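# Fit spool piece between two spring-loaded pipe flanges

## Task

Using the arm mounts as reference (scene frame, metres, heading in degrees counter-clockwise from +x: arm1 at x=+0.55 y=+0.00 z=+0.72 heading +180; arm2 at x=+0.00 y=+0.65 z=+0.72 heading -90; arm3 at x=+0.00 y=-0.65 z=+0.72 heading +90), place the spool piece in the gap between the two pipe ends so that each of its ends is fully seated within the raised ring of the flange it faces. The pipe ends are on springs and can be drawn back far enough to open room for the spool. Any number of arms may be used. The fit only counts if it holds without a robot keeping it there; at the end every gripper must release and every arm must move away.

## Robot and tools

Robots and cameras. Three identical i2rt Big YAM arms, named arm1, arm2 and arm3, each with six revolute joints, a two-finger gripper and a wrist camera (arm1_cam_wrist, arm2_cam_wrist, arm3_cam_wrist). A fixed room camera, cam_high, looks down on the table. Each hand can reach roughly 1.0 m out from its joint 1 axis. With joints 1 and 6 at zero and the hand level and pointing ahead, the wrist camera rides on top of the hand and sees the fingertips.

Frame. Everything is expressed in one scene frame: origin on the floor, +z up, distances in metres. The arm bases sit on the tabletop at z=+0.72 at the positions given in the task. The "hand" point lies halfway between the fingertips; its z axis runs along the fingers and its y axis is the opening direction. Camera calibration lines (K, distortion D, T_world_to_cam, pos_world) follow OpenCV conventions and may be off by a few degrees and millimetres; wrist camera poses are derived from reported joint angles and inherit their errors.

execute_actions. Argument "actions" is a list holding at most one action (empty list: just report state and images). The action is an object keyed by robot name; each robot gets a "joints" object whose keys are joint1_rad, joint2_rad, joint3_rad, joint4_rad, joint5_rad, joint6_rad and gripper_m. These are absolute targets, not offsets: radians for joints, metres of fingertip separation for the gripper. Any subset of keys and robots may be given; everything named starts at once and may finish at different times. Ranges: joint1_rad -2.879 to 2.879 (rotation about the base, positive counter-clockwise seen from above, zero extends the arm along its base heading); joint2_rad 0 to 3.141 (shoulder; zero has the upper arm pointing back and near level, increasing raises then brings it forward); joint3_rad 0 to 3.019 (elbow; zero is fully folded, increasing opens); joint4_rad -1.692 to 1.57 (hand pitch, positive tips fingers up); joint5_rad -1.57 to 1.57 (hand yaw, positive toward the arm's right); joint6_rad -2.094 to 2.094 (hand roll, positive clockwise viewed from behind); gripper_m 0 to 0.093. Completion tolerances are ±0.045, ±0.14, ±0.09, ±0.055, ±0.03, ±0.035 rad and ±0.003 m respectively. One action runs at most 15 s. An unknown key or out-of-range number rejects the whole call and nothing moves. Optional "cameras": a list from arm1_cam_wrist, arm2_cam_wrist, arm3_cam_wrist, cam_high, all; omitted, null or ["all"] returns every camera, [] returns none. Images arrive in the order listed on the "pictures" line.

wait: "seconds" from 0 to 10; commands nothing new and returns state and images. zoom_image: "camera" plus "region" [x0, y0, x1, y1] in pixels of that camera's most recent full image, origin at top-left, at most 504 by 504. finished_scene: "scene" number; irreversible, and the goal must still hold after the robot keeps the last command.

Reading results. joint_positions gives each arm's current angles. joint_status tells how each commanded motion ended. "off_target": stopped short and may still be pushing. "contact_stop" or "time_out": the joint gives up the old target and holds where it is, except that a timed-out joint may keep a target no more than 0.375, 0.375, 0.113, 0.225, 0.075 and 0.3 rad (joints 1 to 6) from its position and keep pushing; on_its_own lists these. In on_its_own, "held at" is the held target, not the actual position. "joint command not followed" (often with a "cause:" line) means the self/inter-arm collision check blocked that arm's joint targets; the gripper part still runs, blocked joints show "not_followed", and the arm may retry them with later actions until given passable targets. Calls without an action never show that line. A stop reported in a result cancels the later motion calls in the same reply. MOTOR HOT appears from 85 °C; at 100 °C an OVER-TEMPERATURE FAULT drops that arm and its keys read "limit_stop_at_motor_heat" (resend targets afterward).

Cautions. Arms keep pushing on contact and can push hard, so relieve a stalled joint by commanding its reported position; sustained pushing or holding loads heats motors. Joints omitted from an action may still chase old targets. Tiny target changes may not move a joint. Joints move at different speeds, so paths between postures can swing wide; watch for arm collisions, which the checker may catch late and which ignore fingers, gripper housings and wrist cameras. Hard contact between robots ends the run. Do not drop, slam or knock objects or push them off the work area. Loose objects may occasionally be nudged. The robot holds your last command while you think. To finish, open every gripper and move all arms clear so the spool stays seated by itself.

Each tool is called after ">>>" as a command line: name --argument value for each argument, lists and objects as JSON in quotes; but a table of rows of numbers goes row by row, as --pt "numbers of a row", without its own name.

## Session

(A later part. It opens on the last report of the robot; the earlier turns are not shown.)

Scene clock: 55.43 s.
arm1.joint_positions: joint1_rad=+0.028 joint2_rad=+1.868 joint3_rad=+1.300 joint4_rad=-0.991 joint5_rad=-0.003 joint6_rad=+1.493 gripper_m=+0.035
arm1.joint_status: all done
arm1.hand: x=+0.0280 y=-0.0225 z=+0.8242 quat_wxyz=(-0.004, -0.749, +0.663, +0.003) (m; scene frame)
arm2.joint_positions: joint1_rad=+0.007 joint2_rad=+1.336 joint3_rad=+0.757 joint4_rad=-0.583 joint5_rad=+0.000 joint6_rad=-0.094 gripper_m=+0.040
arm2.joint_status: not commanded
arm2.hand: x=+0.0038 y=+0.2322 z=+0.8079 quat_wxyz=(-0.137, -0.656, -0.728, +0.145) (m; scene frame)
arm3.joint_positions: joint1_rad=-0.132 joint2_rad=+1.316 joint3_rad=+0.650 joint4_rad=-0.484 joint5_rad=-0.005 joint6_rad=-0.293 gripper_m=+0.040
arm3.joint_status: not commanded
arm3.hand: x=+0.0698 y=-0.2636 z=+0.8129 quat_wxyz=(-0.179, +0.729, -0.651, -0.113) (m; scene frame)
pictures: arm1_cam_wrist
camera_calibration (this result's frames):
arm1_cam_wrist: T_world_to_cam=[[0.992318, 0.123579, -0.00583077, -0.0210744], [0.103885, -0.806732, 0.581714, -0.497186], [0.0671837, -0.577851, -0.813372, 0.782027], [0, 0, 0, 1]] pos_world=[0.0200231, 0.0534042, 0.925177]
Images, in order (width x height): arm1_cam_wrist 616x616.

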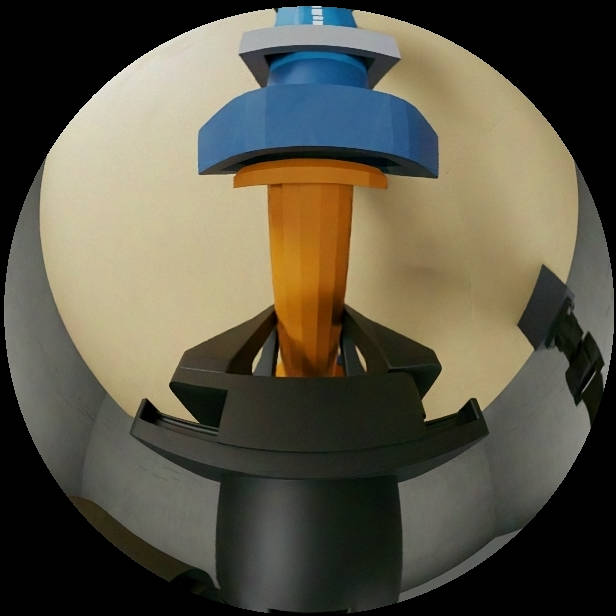

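>>> execute_actions --actions '[{"arm1":{"joints":{"joint4_rad":-1.013}}}]' --cameras '["arm1_cam_wrist"]'

Scene clock: 56.03 s.
arm1.joint_positions: joint1_rad=+0.028 joint2_rad=+1.868 joint3_rad=+1.300 joint4_rad=-1.006 joint5_rad=-0.003 joint6_rad=+1.493 gripper_m=+0.035
arm1.joint_status: all done
arm1.hand: x=+0.0316 y=-0.0224 z=+0.8242 quat_wxyz=(+0.001, -0.749, +0.663, -0.002) (m; scene frame)
arm2.joint_positions: joint1_rad=+0.007 joint2_rad=+1.336 joint3_rad=+0.757 joint4_rad=-0.583 joint5_rad=+0.000 joint6_rad=-0.094 gripper_m=+0.040
arm2.joint_status: not commanded
arm2.hand: x=+0.0038 y=+0.2322 z=+0.8079 quat_wxyz=(-0.137, -0.656, -0.728, +0.145) (m; scene frame)
arm3.joint_positions: joint1_rad=-0.132 joint2_rad=+1.316 joint3_rad=+0.650 joint4_rad=-0.484 joint5_rad=-0.005 joint6_rad=-0.293 gripper_m=+0.040
arm3.joint_status: not commanded
arm3.hand: x=+0.0698 y=-0.2636 z=+0.8129 quat_wxyz=(-0.179, +0.729, -0.651, -0.113) (m; scene frame)
pictures: arm1_cam_wrist
camera_calibration (this result's frames):
arm1_cam_wrist: T_world_to_cam=[[0.9923, 0.123556, 0.00861781, -0.0365353], [0.095435, -0.807097, 0.582654, -0.497945], [0.0789456, -0.577345, -0.812675, 0.780938], [0, 0, 0, 1]] pos_world=[0.0221237, 0.0534949, 0.925093]
Images, in order (width x height): arm1_cam_wrist 616x616.

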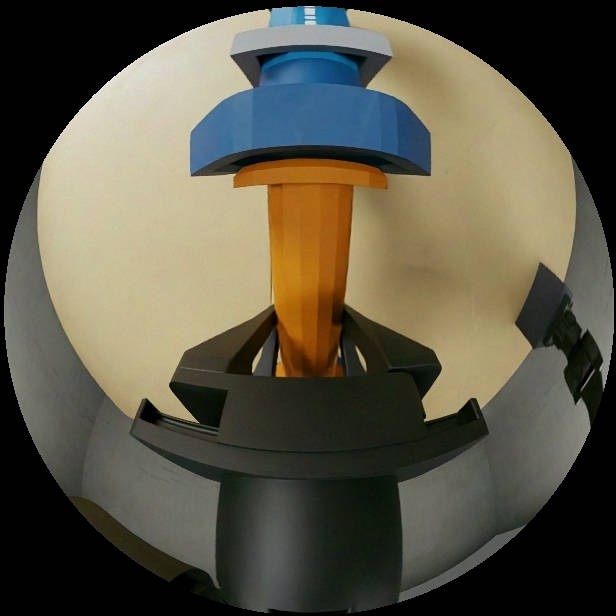

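>>> execute_actions --actions '[{"arm2":{"joints":{"joint2_rad":1.39,"joint3_rad":0.83,"joint4_rad":-0.63}},"arm3":{"joints":{"joint1_rad":-0.122,"joint2_rad":1.375,"joint3_rad":0.73,"joint4_rad":-0.54}}}]'

Scene clock: 56.90 s.
arm1.joint_positions: joint1_rad=+0.028 joint2_rad=+1.867 joint3_rad=+1.300 joint4_rad=-1.009 joint5_rad=+0.002 joint6_rad=+1.492 gripper_m=+0.035
arm1.joint_status: not commanded
arm1.hand: x=+0.0321 y=-0.0218 z=+0.8251 quat_wxyz=(+0.003, -0.749, +0.663, -0.001) (m; scene frame)
arm2.joint_positions: joint1_rad=+0.007 joint2_rad=+1.368 joint3_rad=+0.792 joint4_rad=-0.604 joint5_rad=-0.002 joint6_rad=-0.094 gripper_m=+0.040
arm2.joint_status: all done
arm2.hand: x=+0.0042 y=+0.2236 z=+0.8072 quat_wxyz=(-0.132, -0.657, -0.730, +0.137) (m; scene frame)
arm3.joint_positions: joint1_rad=-0.128 joint2_rad=+1.356 joint3_rad=+0.697 joint4_rad=-0.521 joint5_rad=-0.007 joint6_rad=-0.289 gripper_m=+0.040
arm3.joint_status: all done
arm3.hand: x=+0.0696 y=-0.2534 z=+0.8129 quat_wxyz=(-0.165, +0.732, -0.653, -0.107) (m; scene frame)
pictures: arm1_cam_wrist, arm2_cam_wrist, arm3_cam_wrist, cam_high
camera_calibration (this result's frames):
arm1_cam_wrist: T_world_to_cam=[[0.992146, 0.124674, 0.0100997, -0.0383176], [0.0958189, -0.809447, 0.579322, -0.495424], [0.0804018, -0.573804, -0.815036, 0.783965], [0, 0, 0, 1]] pos_world=[0.0224555, 0.0536004, 0.926357]
arm2_cam_wrist: T_world_to_cam=[[-0.992462, -0.121447, 0.0164045, 0.0190685], [-0.113802, 0.962987, 0.244345, -0.408963], [-0.0454725, 0.240637, -0.969549, 0.849231], [0, 0, 0, 1]] pos_world=[0.0110007, 0.191785, 0.922986]
arm3_cam_wrist: T_world_to_cam=[[0.99091, 0.0970051, 0.0932084, -0.119336], [0.0699835, -0.963428, 0.258668, -0.46026], [0.114892, -0.249794, -0.961459, 0.833384], [0, 0, 0, 1]] pos_world=[0.0547131, -0.223677, 0.931442]
Images, in order (width x height): arm1_cam_wrist 616x616, arm2_cam_wrist 616x616, arm3_cam_wrist 616x616, cam_high 896x504.

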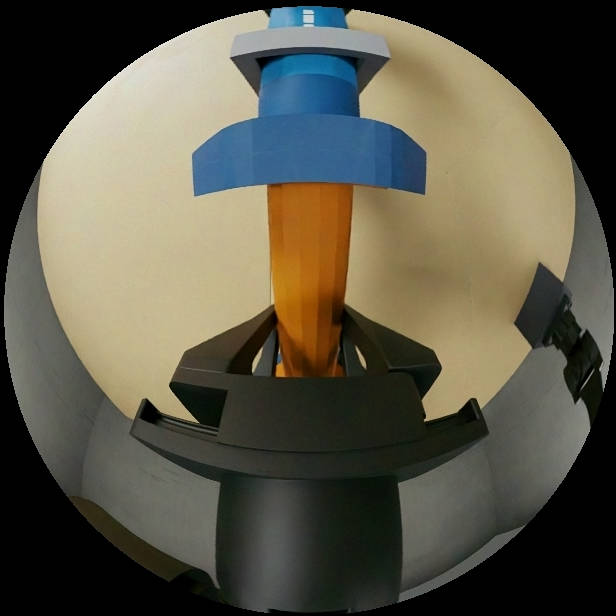

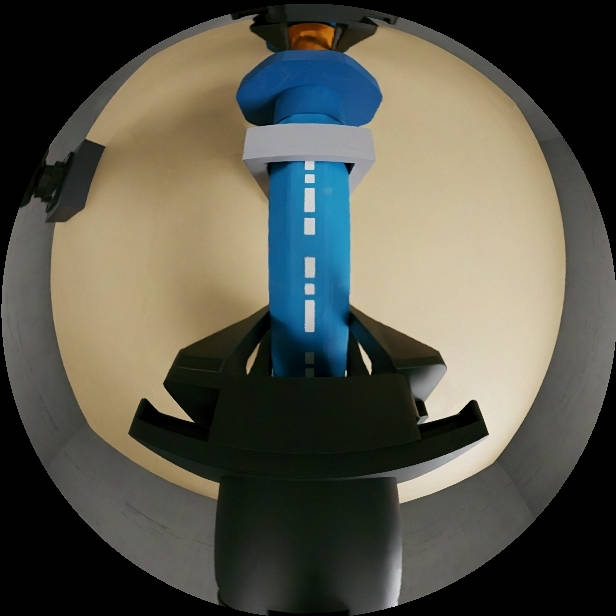

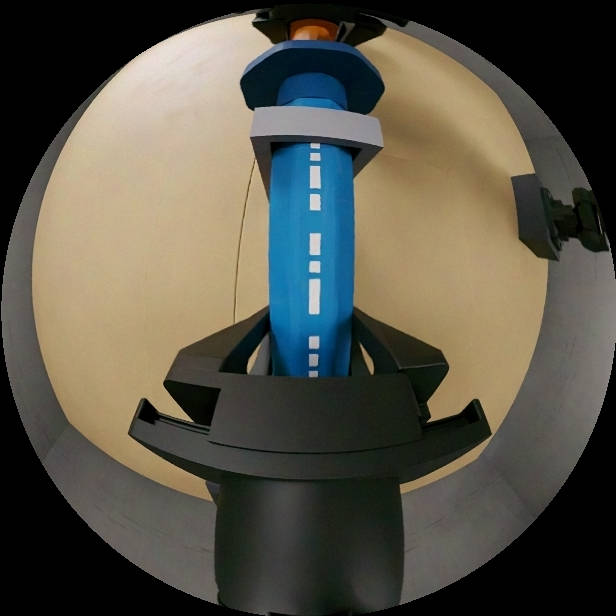

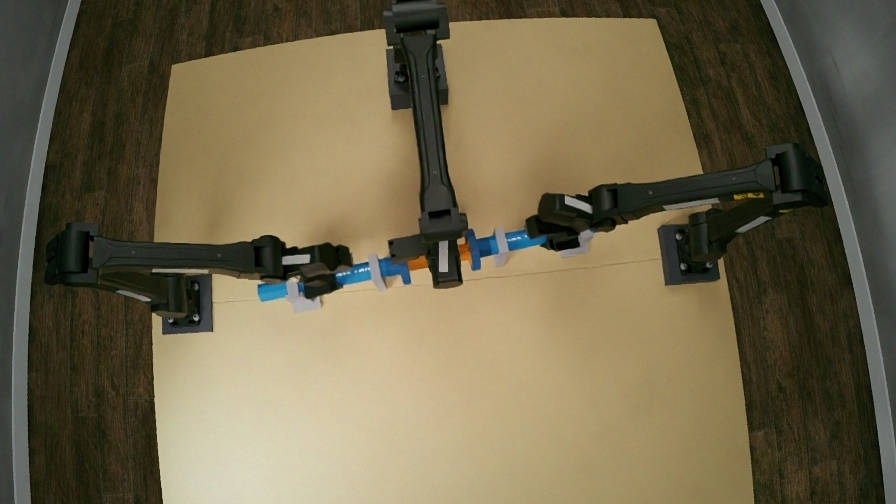

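>>> execute_actions --actions '[{"arm1":{"joints":{"gripper_m":0.07}},"arm2":{"joints":{"gripper_m":0.07}},"arm3":{"joints":{"gripper_m":0.07}}}]' --cameras '["arm1_cam_wrist","cam_high"]'

>>> execute_actions --actions '[{"arm1":{"joints":{"joint2_rad":1.66,"joint3_rad":1.5,"joint4_rad":-1.34}},"arm2":{"joints":{"joint2_rad":1.2,"joint3_rad":0.996,"joint4_rad":-0.95}},"arm3":{"joints":{"joint2_rad":1.15,"joint3_rad":0.874,"joint4_rad":-0.87}}}]'

Scene clock: 57.87 s.
arm1.joint_positions: joint1_rad=+0.028 joint2_rad=+1.857 joint3_rad=+1.300 joint4_rad=-1.009 joint5_rad=+0.002 joint6_rad=+1.492 gripper_m=+0.070
arm1.joint_status: all done
arm1.hand: x=+0.0311 y=-0.0219 z=+0.8299 quat_wxyz=(+0.000, -0.749, +0.663, +0.002) (m; scene frame)
arm2.joint_positions: joint1_rad=+0.004 joint2_rad=+1.372 joint3_rad=+0.792 joint4_rad=-0.619 joint5_rad=-0.002 joint6_rad=-0.094 gripper_m=+0.070
arm2.joint_status: all done
arm2.hand: x=+0.0031 y=+0.2272 z=+0.8045 quat_wxyz=(-0.126, -0.659, -0.730, +0.131) (m; scene frame)
arm3.joint_positions: joint1_rad=-0.128 joint2_rad=+1.368 joint3_rad=+0.697 joint4_rad=-0.533 joint5_rad=-0.002 joint6_rad=-0.298 gripper_m=+0.070
arm3.joint_status: all done
arm3.hand: x=+0.0697 y=-0.2571 z=+0.8073 quat_wxyz=(-0.157, +0.736, -0.651, -0.098) (m; scene frame)
pictures: arm1_cam_wrist, cam_high
camera_calibration (this result's frames):
arm1_cam_wrist: T_world_to_cam=[[0.992243, 0.124313, 0.000593427, -0.0294688], [0.10104, -0.809244, 0.578719, -0.49777], [0.0724224, -0.57417, -0.815527, 0.788526], [0, 0, 0, 1]] pos_world=[0.0224278, 0.0535939, 0.93115]
Images, in order (width x height): arm1_cam_wrist 616x616, cam_high 896x504.

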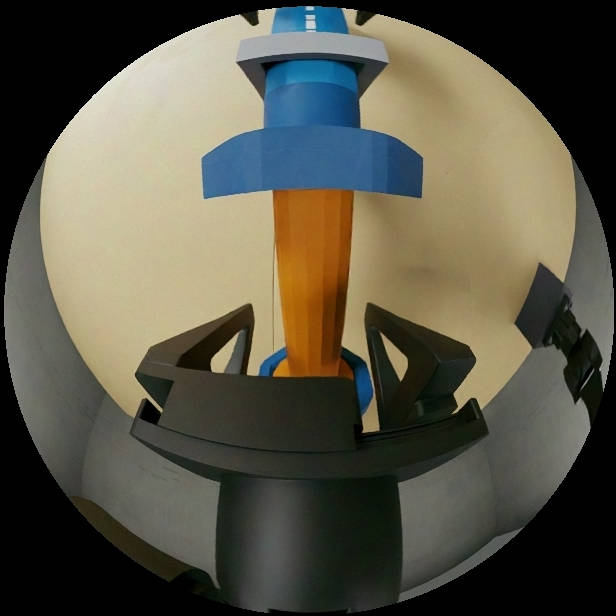

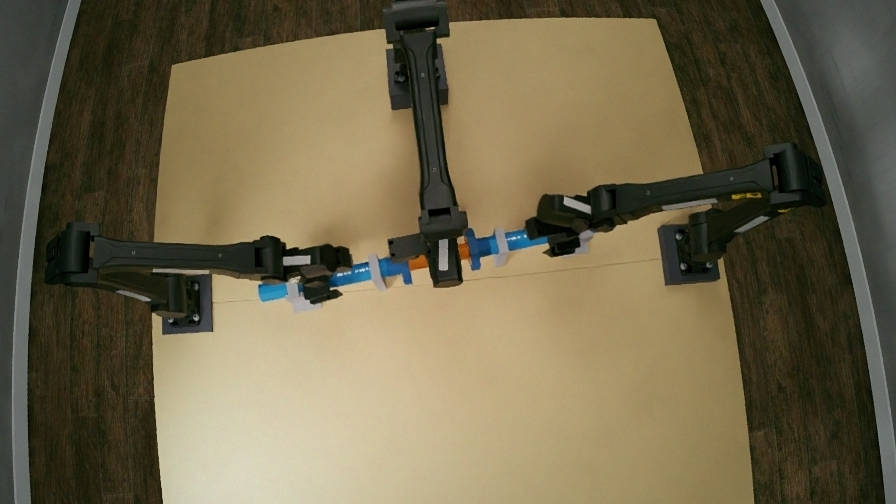

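Scene clock: 59.17 s.
arm1.joint_positions: joint1_rad=+0.028 joint2_rad=+1.649 joint3_rad=+1.489 joint4_rad=-1.333 joint5_rad=+0.002 joint6_rad=+1.492 gripper_m=+0.070
arm1.joint_status: all done
arm1.hand: x=+0.0346 y=-0.0220 z=+0.9997 quat_wxyz=(-0.025, -0.748, +0.662, +0.028) (m; scene frame)
arm2.joint_positions: joint1_rad=+0.004 joint2_rad=+1.184 joint3_rad=+0.962 joint4_rad=-0.939 joint5_rad=-0.002 joint6_rad=-0.094 gripper_m=+0.070
arm2.joint_status: all done
arm2.hand: x=+0.0023 y=+0.2361 z=+0.9251 quat_wxyz=(-0.138, -0.657, -0.727, +0.145) (m; scene frame)
arm3.joint_positions: joint1_rad=-0.128 joint2_rad=+1.148 joint3_rad=+0.847 joint4_rad=-0.863 joint5_rad=-0.002 joint6_rad=-0.299 gripper_m=+0.070
arm3.joint_status: all done
arm3.hand: x=+0.0682 y=-0.2664 z=+0.9242 quat_wxyz=(-0.174, +0.734, -0.648, -0.108) (m; scene frame)
pictures: arm1_cam_wrist, arm2_cam_wrist, arm3_cam_wrist, cam_high
camera_calibration (this result's frames):
arm1_cam_wrist: T_world_to_cam=[[0.98963, 0.124312, -0.0719652, 0.0395915], [0.143046, -0.807408, 0.572389, -0.59156], [0.0130496, -0.576748, -0.816818, 0.929963], [0, 0, 0, 1]] pos_world=[0.0333038, 0.0538023, 1.10106]
arm2_cam_wrist: T_world_to_cam=[[-0.9928, -0.118328, 0.0186024, 0.0139173], [-0.111147, 0.967954, 0.22519, -0.433411], [-0.0446524, 0.221501, -0.974137, 0.969121], [0, 0, 0, 1]] pos_world=[0.00891841, 0.206508, 1.0414]
arm3_cam_wrist: T_world_to_cam=[[0.989116, 0.102867, 0.1052, -0.136447], [0.0745092, -0.966723, 0.244734, -0.489745], [0.126875, -0.234232, -0.963866, 0.942814], [0, 0, 0, 1]] pos_world=[0.0518332, -0.238574, 1.04296]
Images, in order (width x height): arm1_cam_wrist 616x616, arm2_cam_wrist 616x616, arm3_cam_wrist 616x616, cam_high 896x504.

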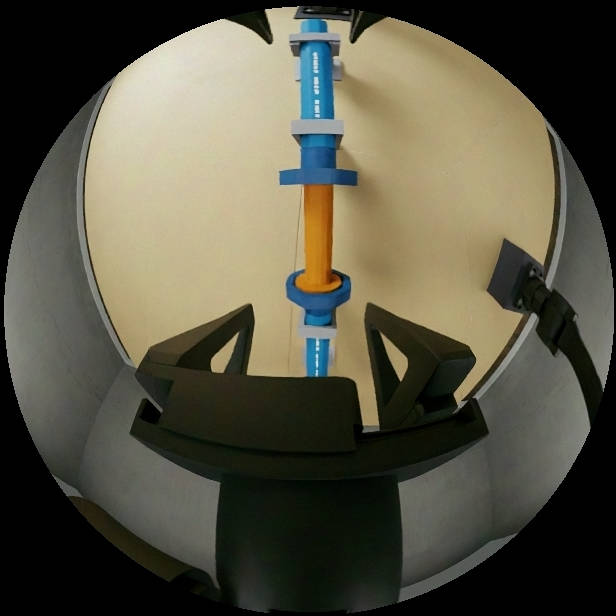

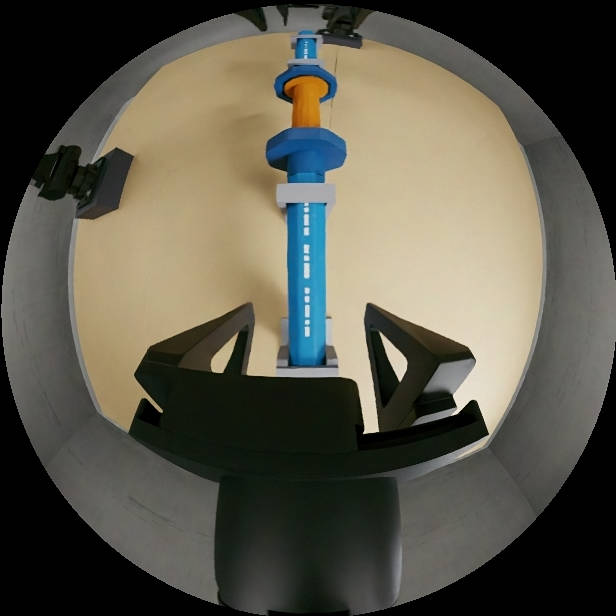

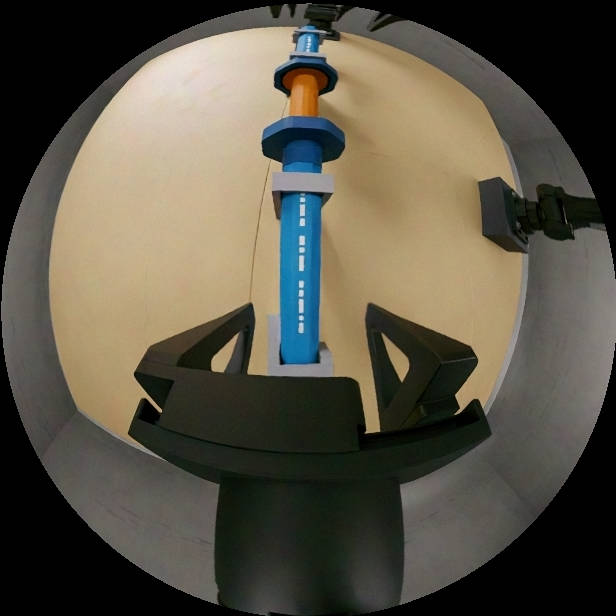

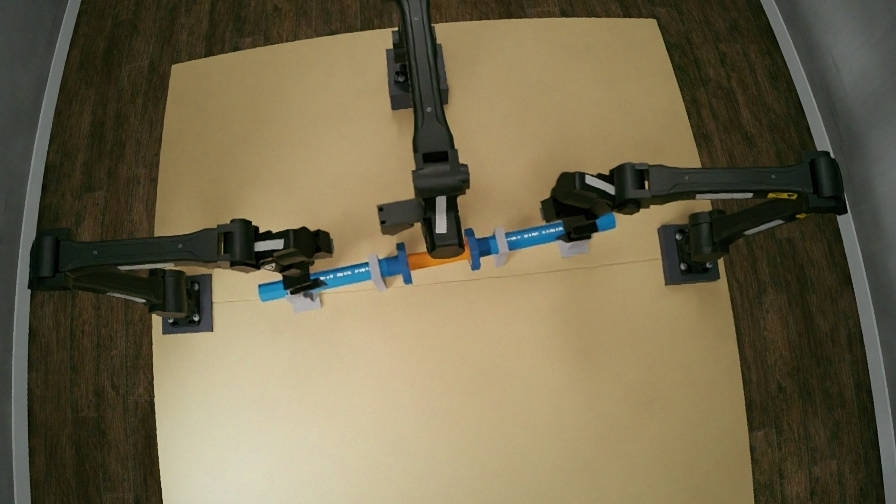

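>>> zoom_image --camera "arm2_cam_wrist" --region '[250,50,360,160]'

>>> zoom_image --camera "arm1_cam_wrist" --region '[260,150,380,320]'

>>> zoom_image --camera "arm3_cam_wrist" --region '[250,45,360,155]'

Region (250, 50, 360, 160) of arm2_cam_wrist's 616x616 image, scaled by 4.582, with more detail than that image has.

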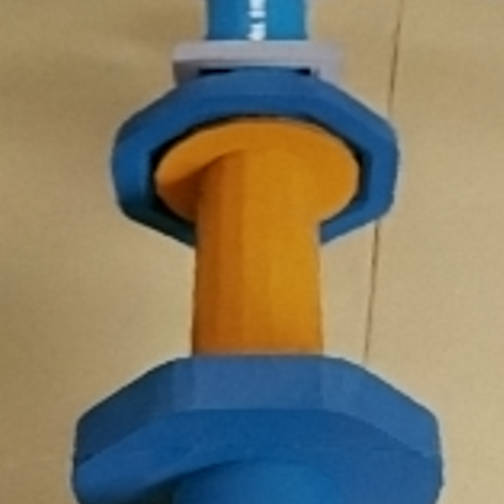

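Region (260, 150, 380, 320) of arm1_cam_wrist's 616x616 image, scaled by 2.965, with more detail than that image has; it fills the left 356 columns of this view, and the rest is white.

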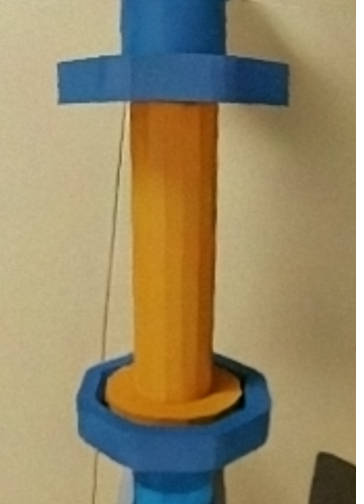

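Region (250, 45, 360, 155) of arm3_cam_wrist's 616x616 image, scaled by 4.582, with more detail than that image has.

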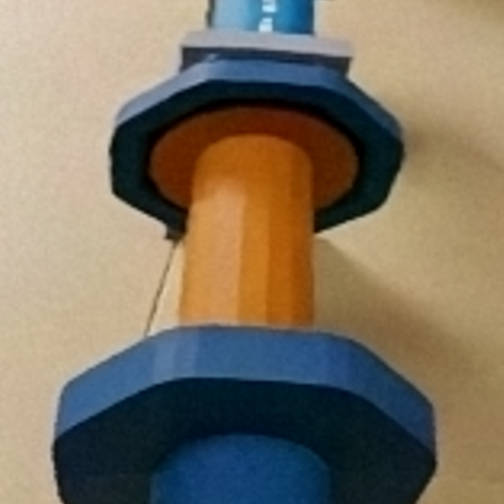

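>>> execute_actions --actions '[{"arm1":{"joints":{"joint2_rad":1.3,"joint3_rad":1.25,"joint4_rad":-1.3}},"arm2":{"joints":{"joint2_rad":0.95,"joint3_rad":0.95,"joint4_rad":-1.1}},"arm3":{"joints":{"joint2_rad":0.95,"joint3_rad":0.9,"joint4_rad":-1.1}}}]' --cameras '["cam_high"]'

Scene clock: 61.00 s.
arm1.joint_positions: joint1_rad=+0.028 joint2_rad=+1.288 joint3_rad=+1.257 joint4_rad=-1.303 joint5_rad=+0.002 joint6_rad=+1.492 gripper_m=+0.070
arm1.joint_status: all done
arm1.hand: x=+0.1292 y=-0.0180 z=+1.0655 quat_wxyz=(-0.080, -0.744, +0.658, +0.085) (m; scene frame)
arm2.joint_positions: joint1_rad=+0.004 joint2_rad=+0.935 joint3_rad=+0.946 joint4_rad=-1.090 joint5_rad=-0.002 joint6_rad=-0.094 gripper_m=+0.070
arm2.joint_status: all done
arm2.hand: x=+0.0013 y=+0.2984 z=+0.9913 quat_wxyz=(-0.165, -0.651, -0.720, +0.174) (m; scene frame)
arm3.joint_positions: joint1_rad=-0.128 joint2_rad=+0.945 joint3_rad=+0.853 joint4_rad=-1.093 joint5_rad=-0.002 joint6_rad=-0.299 gripper_m=+0.070
arm3.joint_status: all done
arm3.hand: x=+0.0573 y=-0.3283 z=+0.9732 quat_wxyz=(-0.165, +0.735, -0.649, -0.103) (m; scene frame)
pictures: cam_high
Images, in order (width x height): cam_high 896x504.

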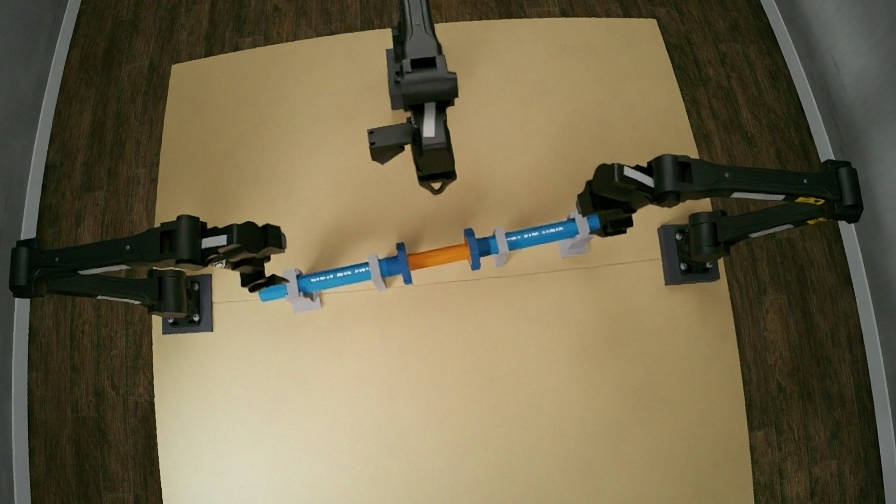

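>>> finished_scene --scene 1

The scene is finished: the task was done.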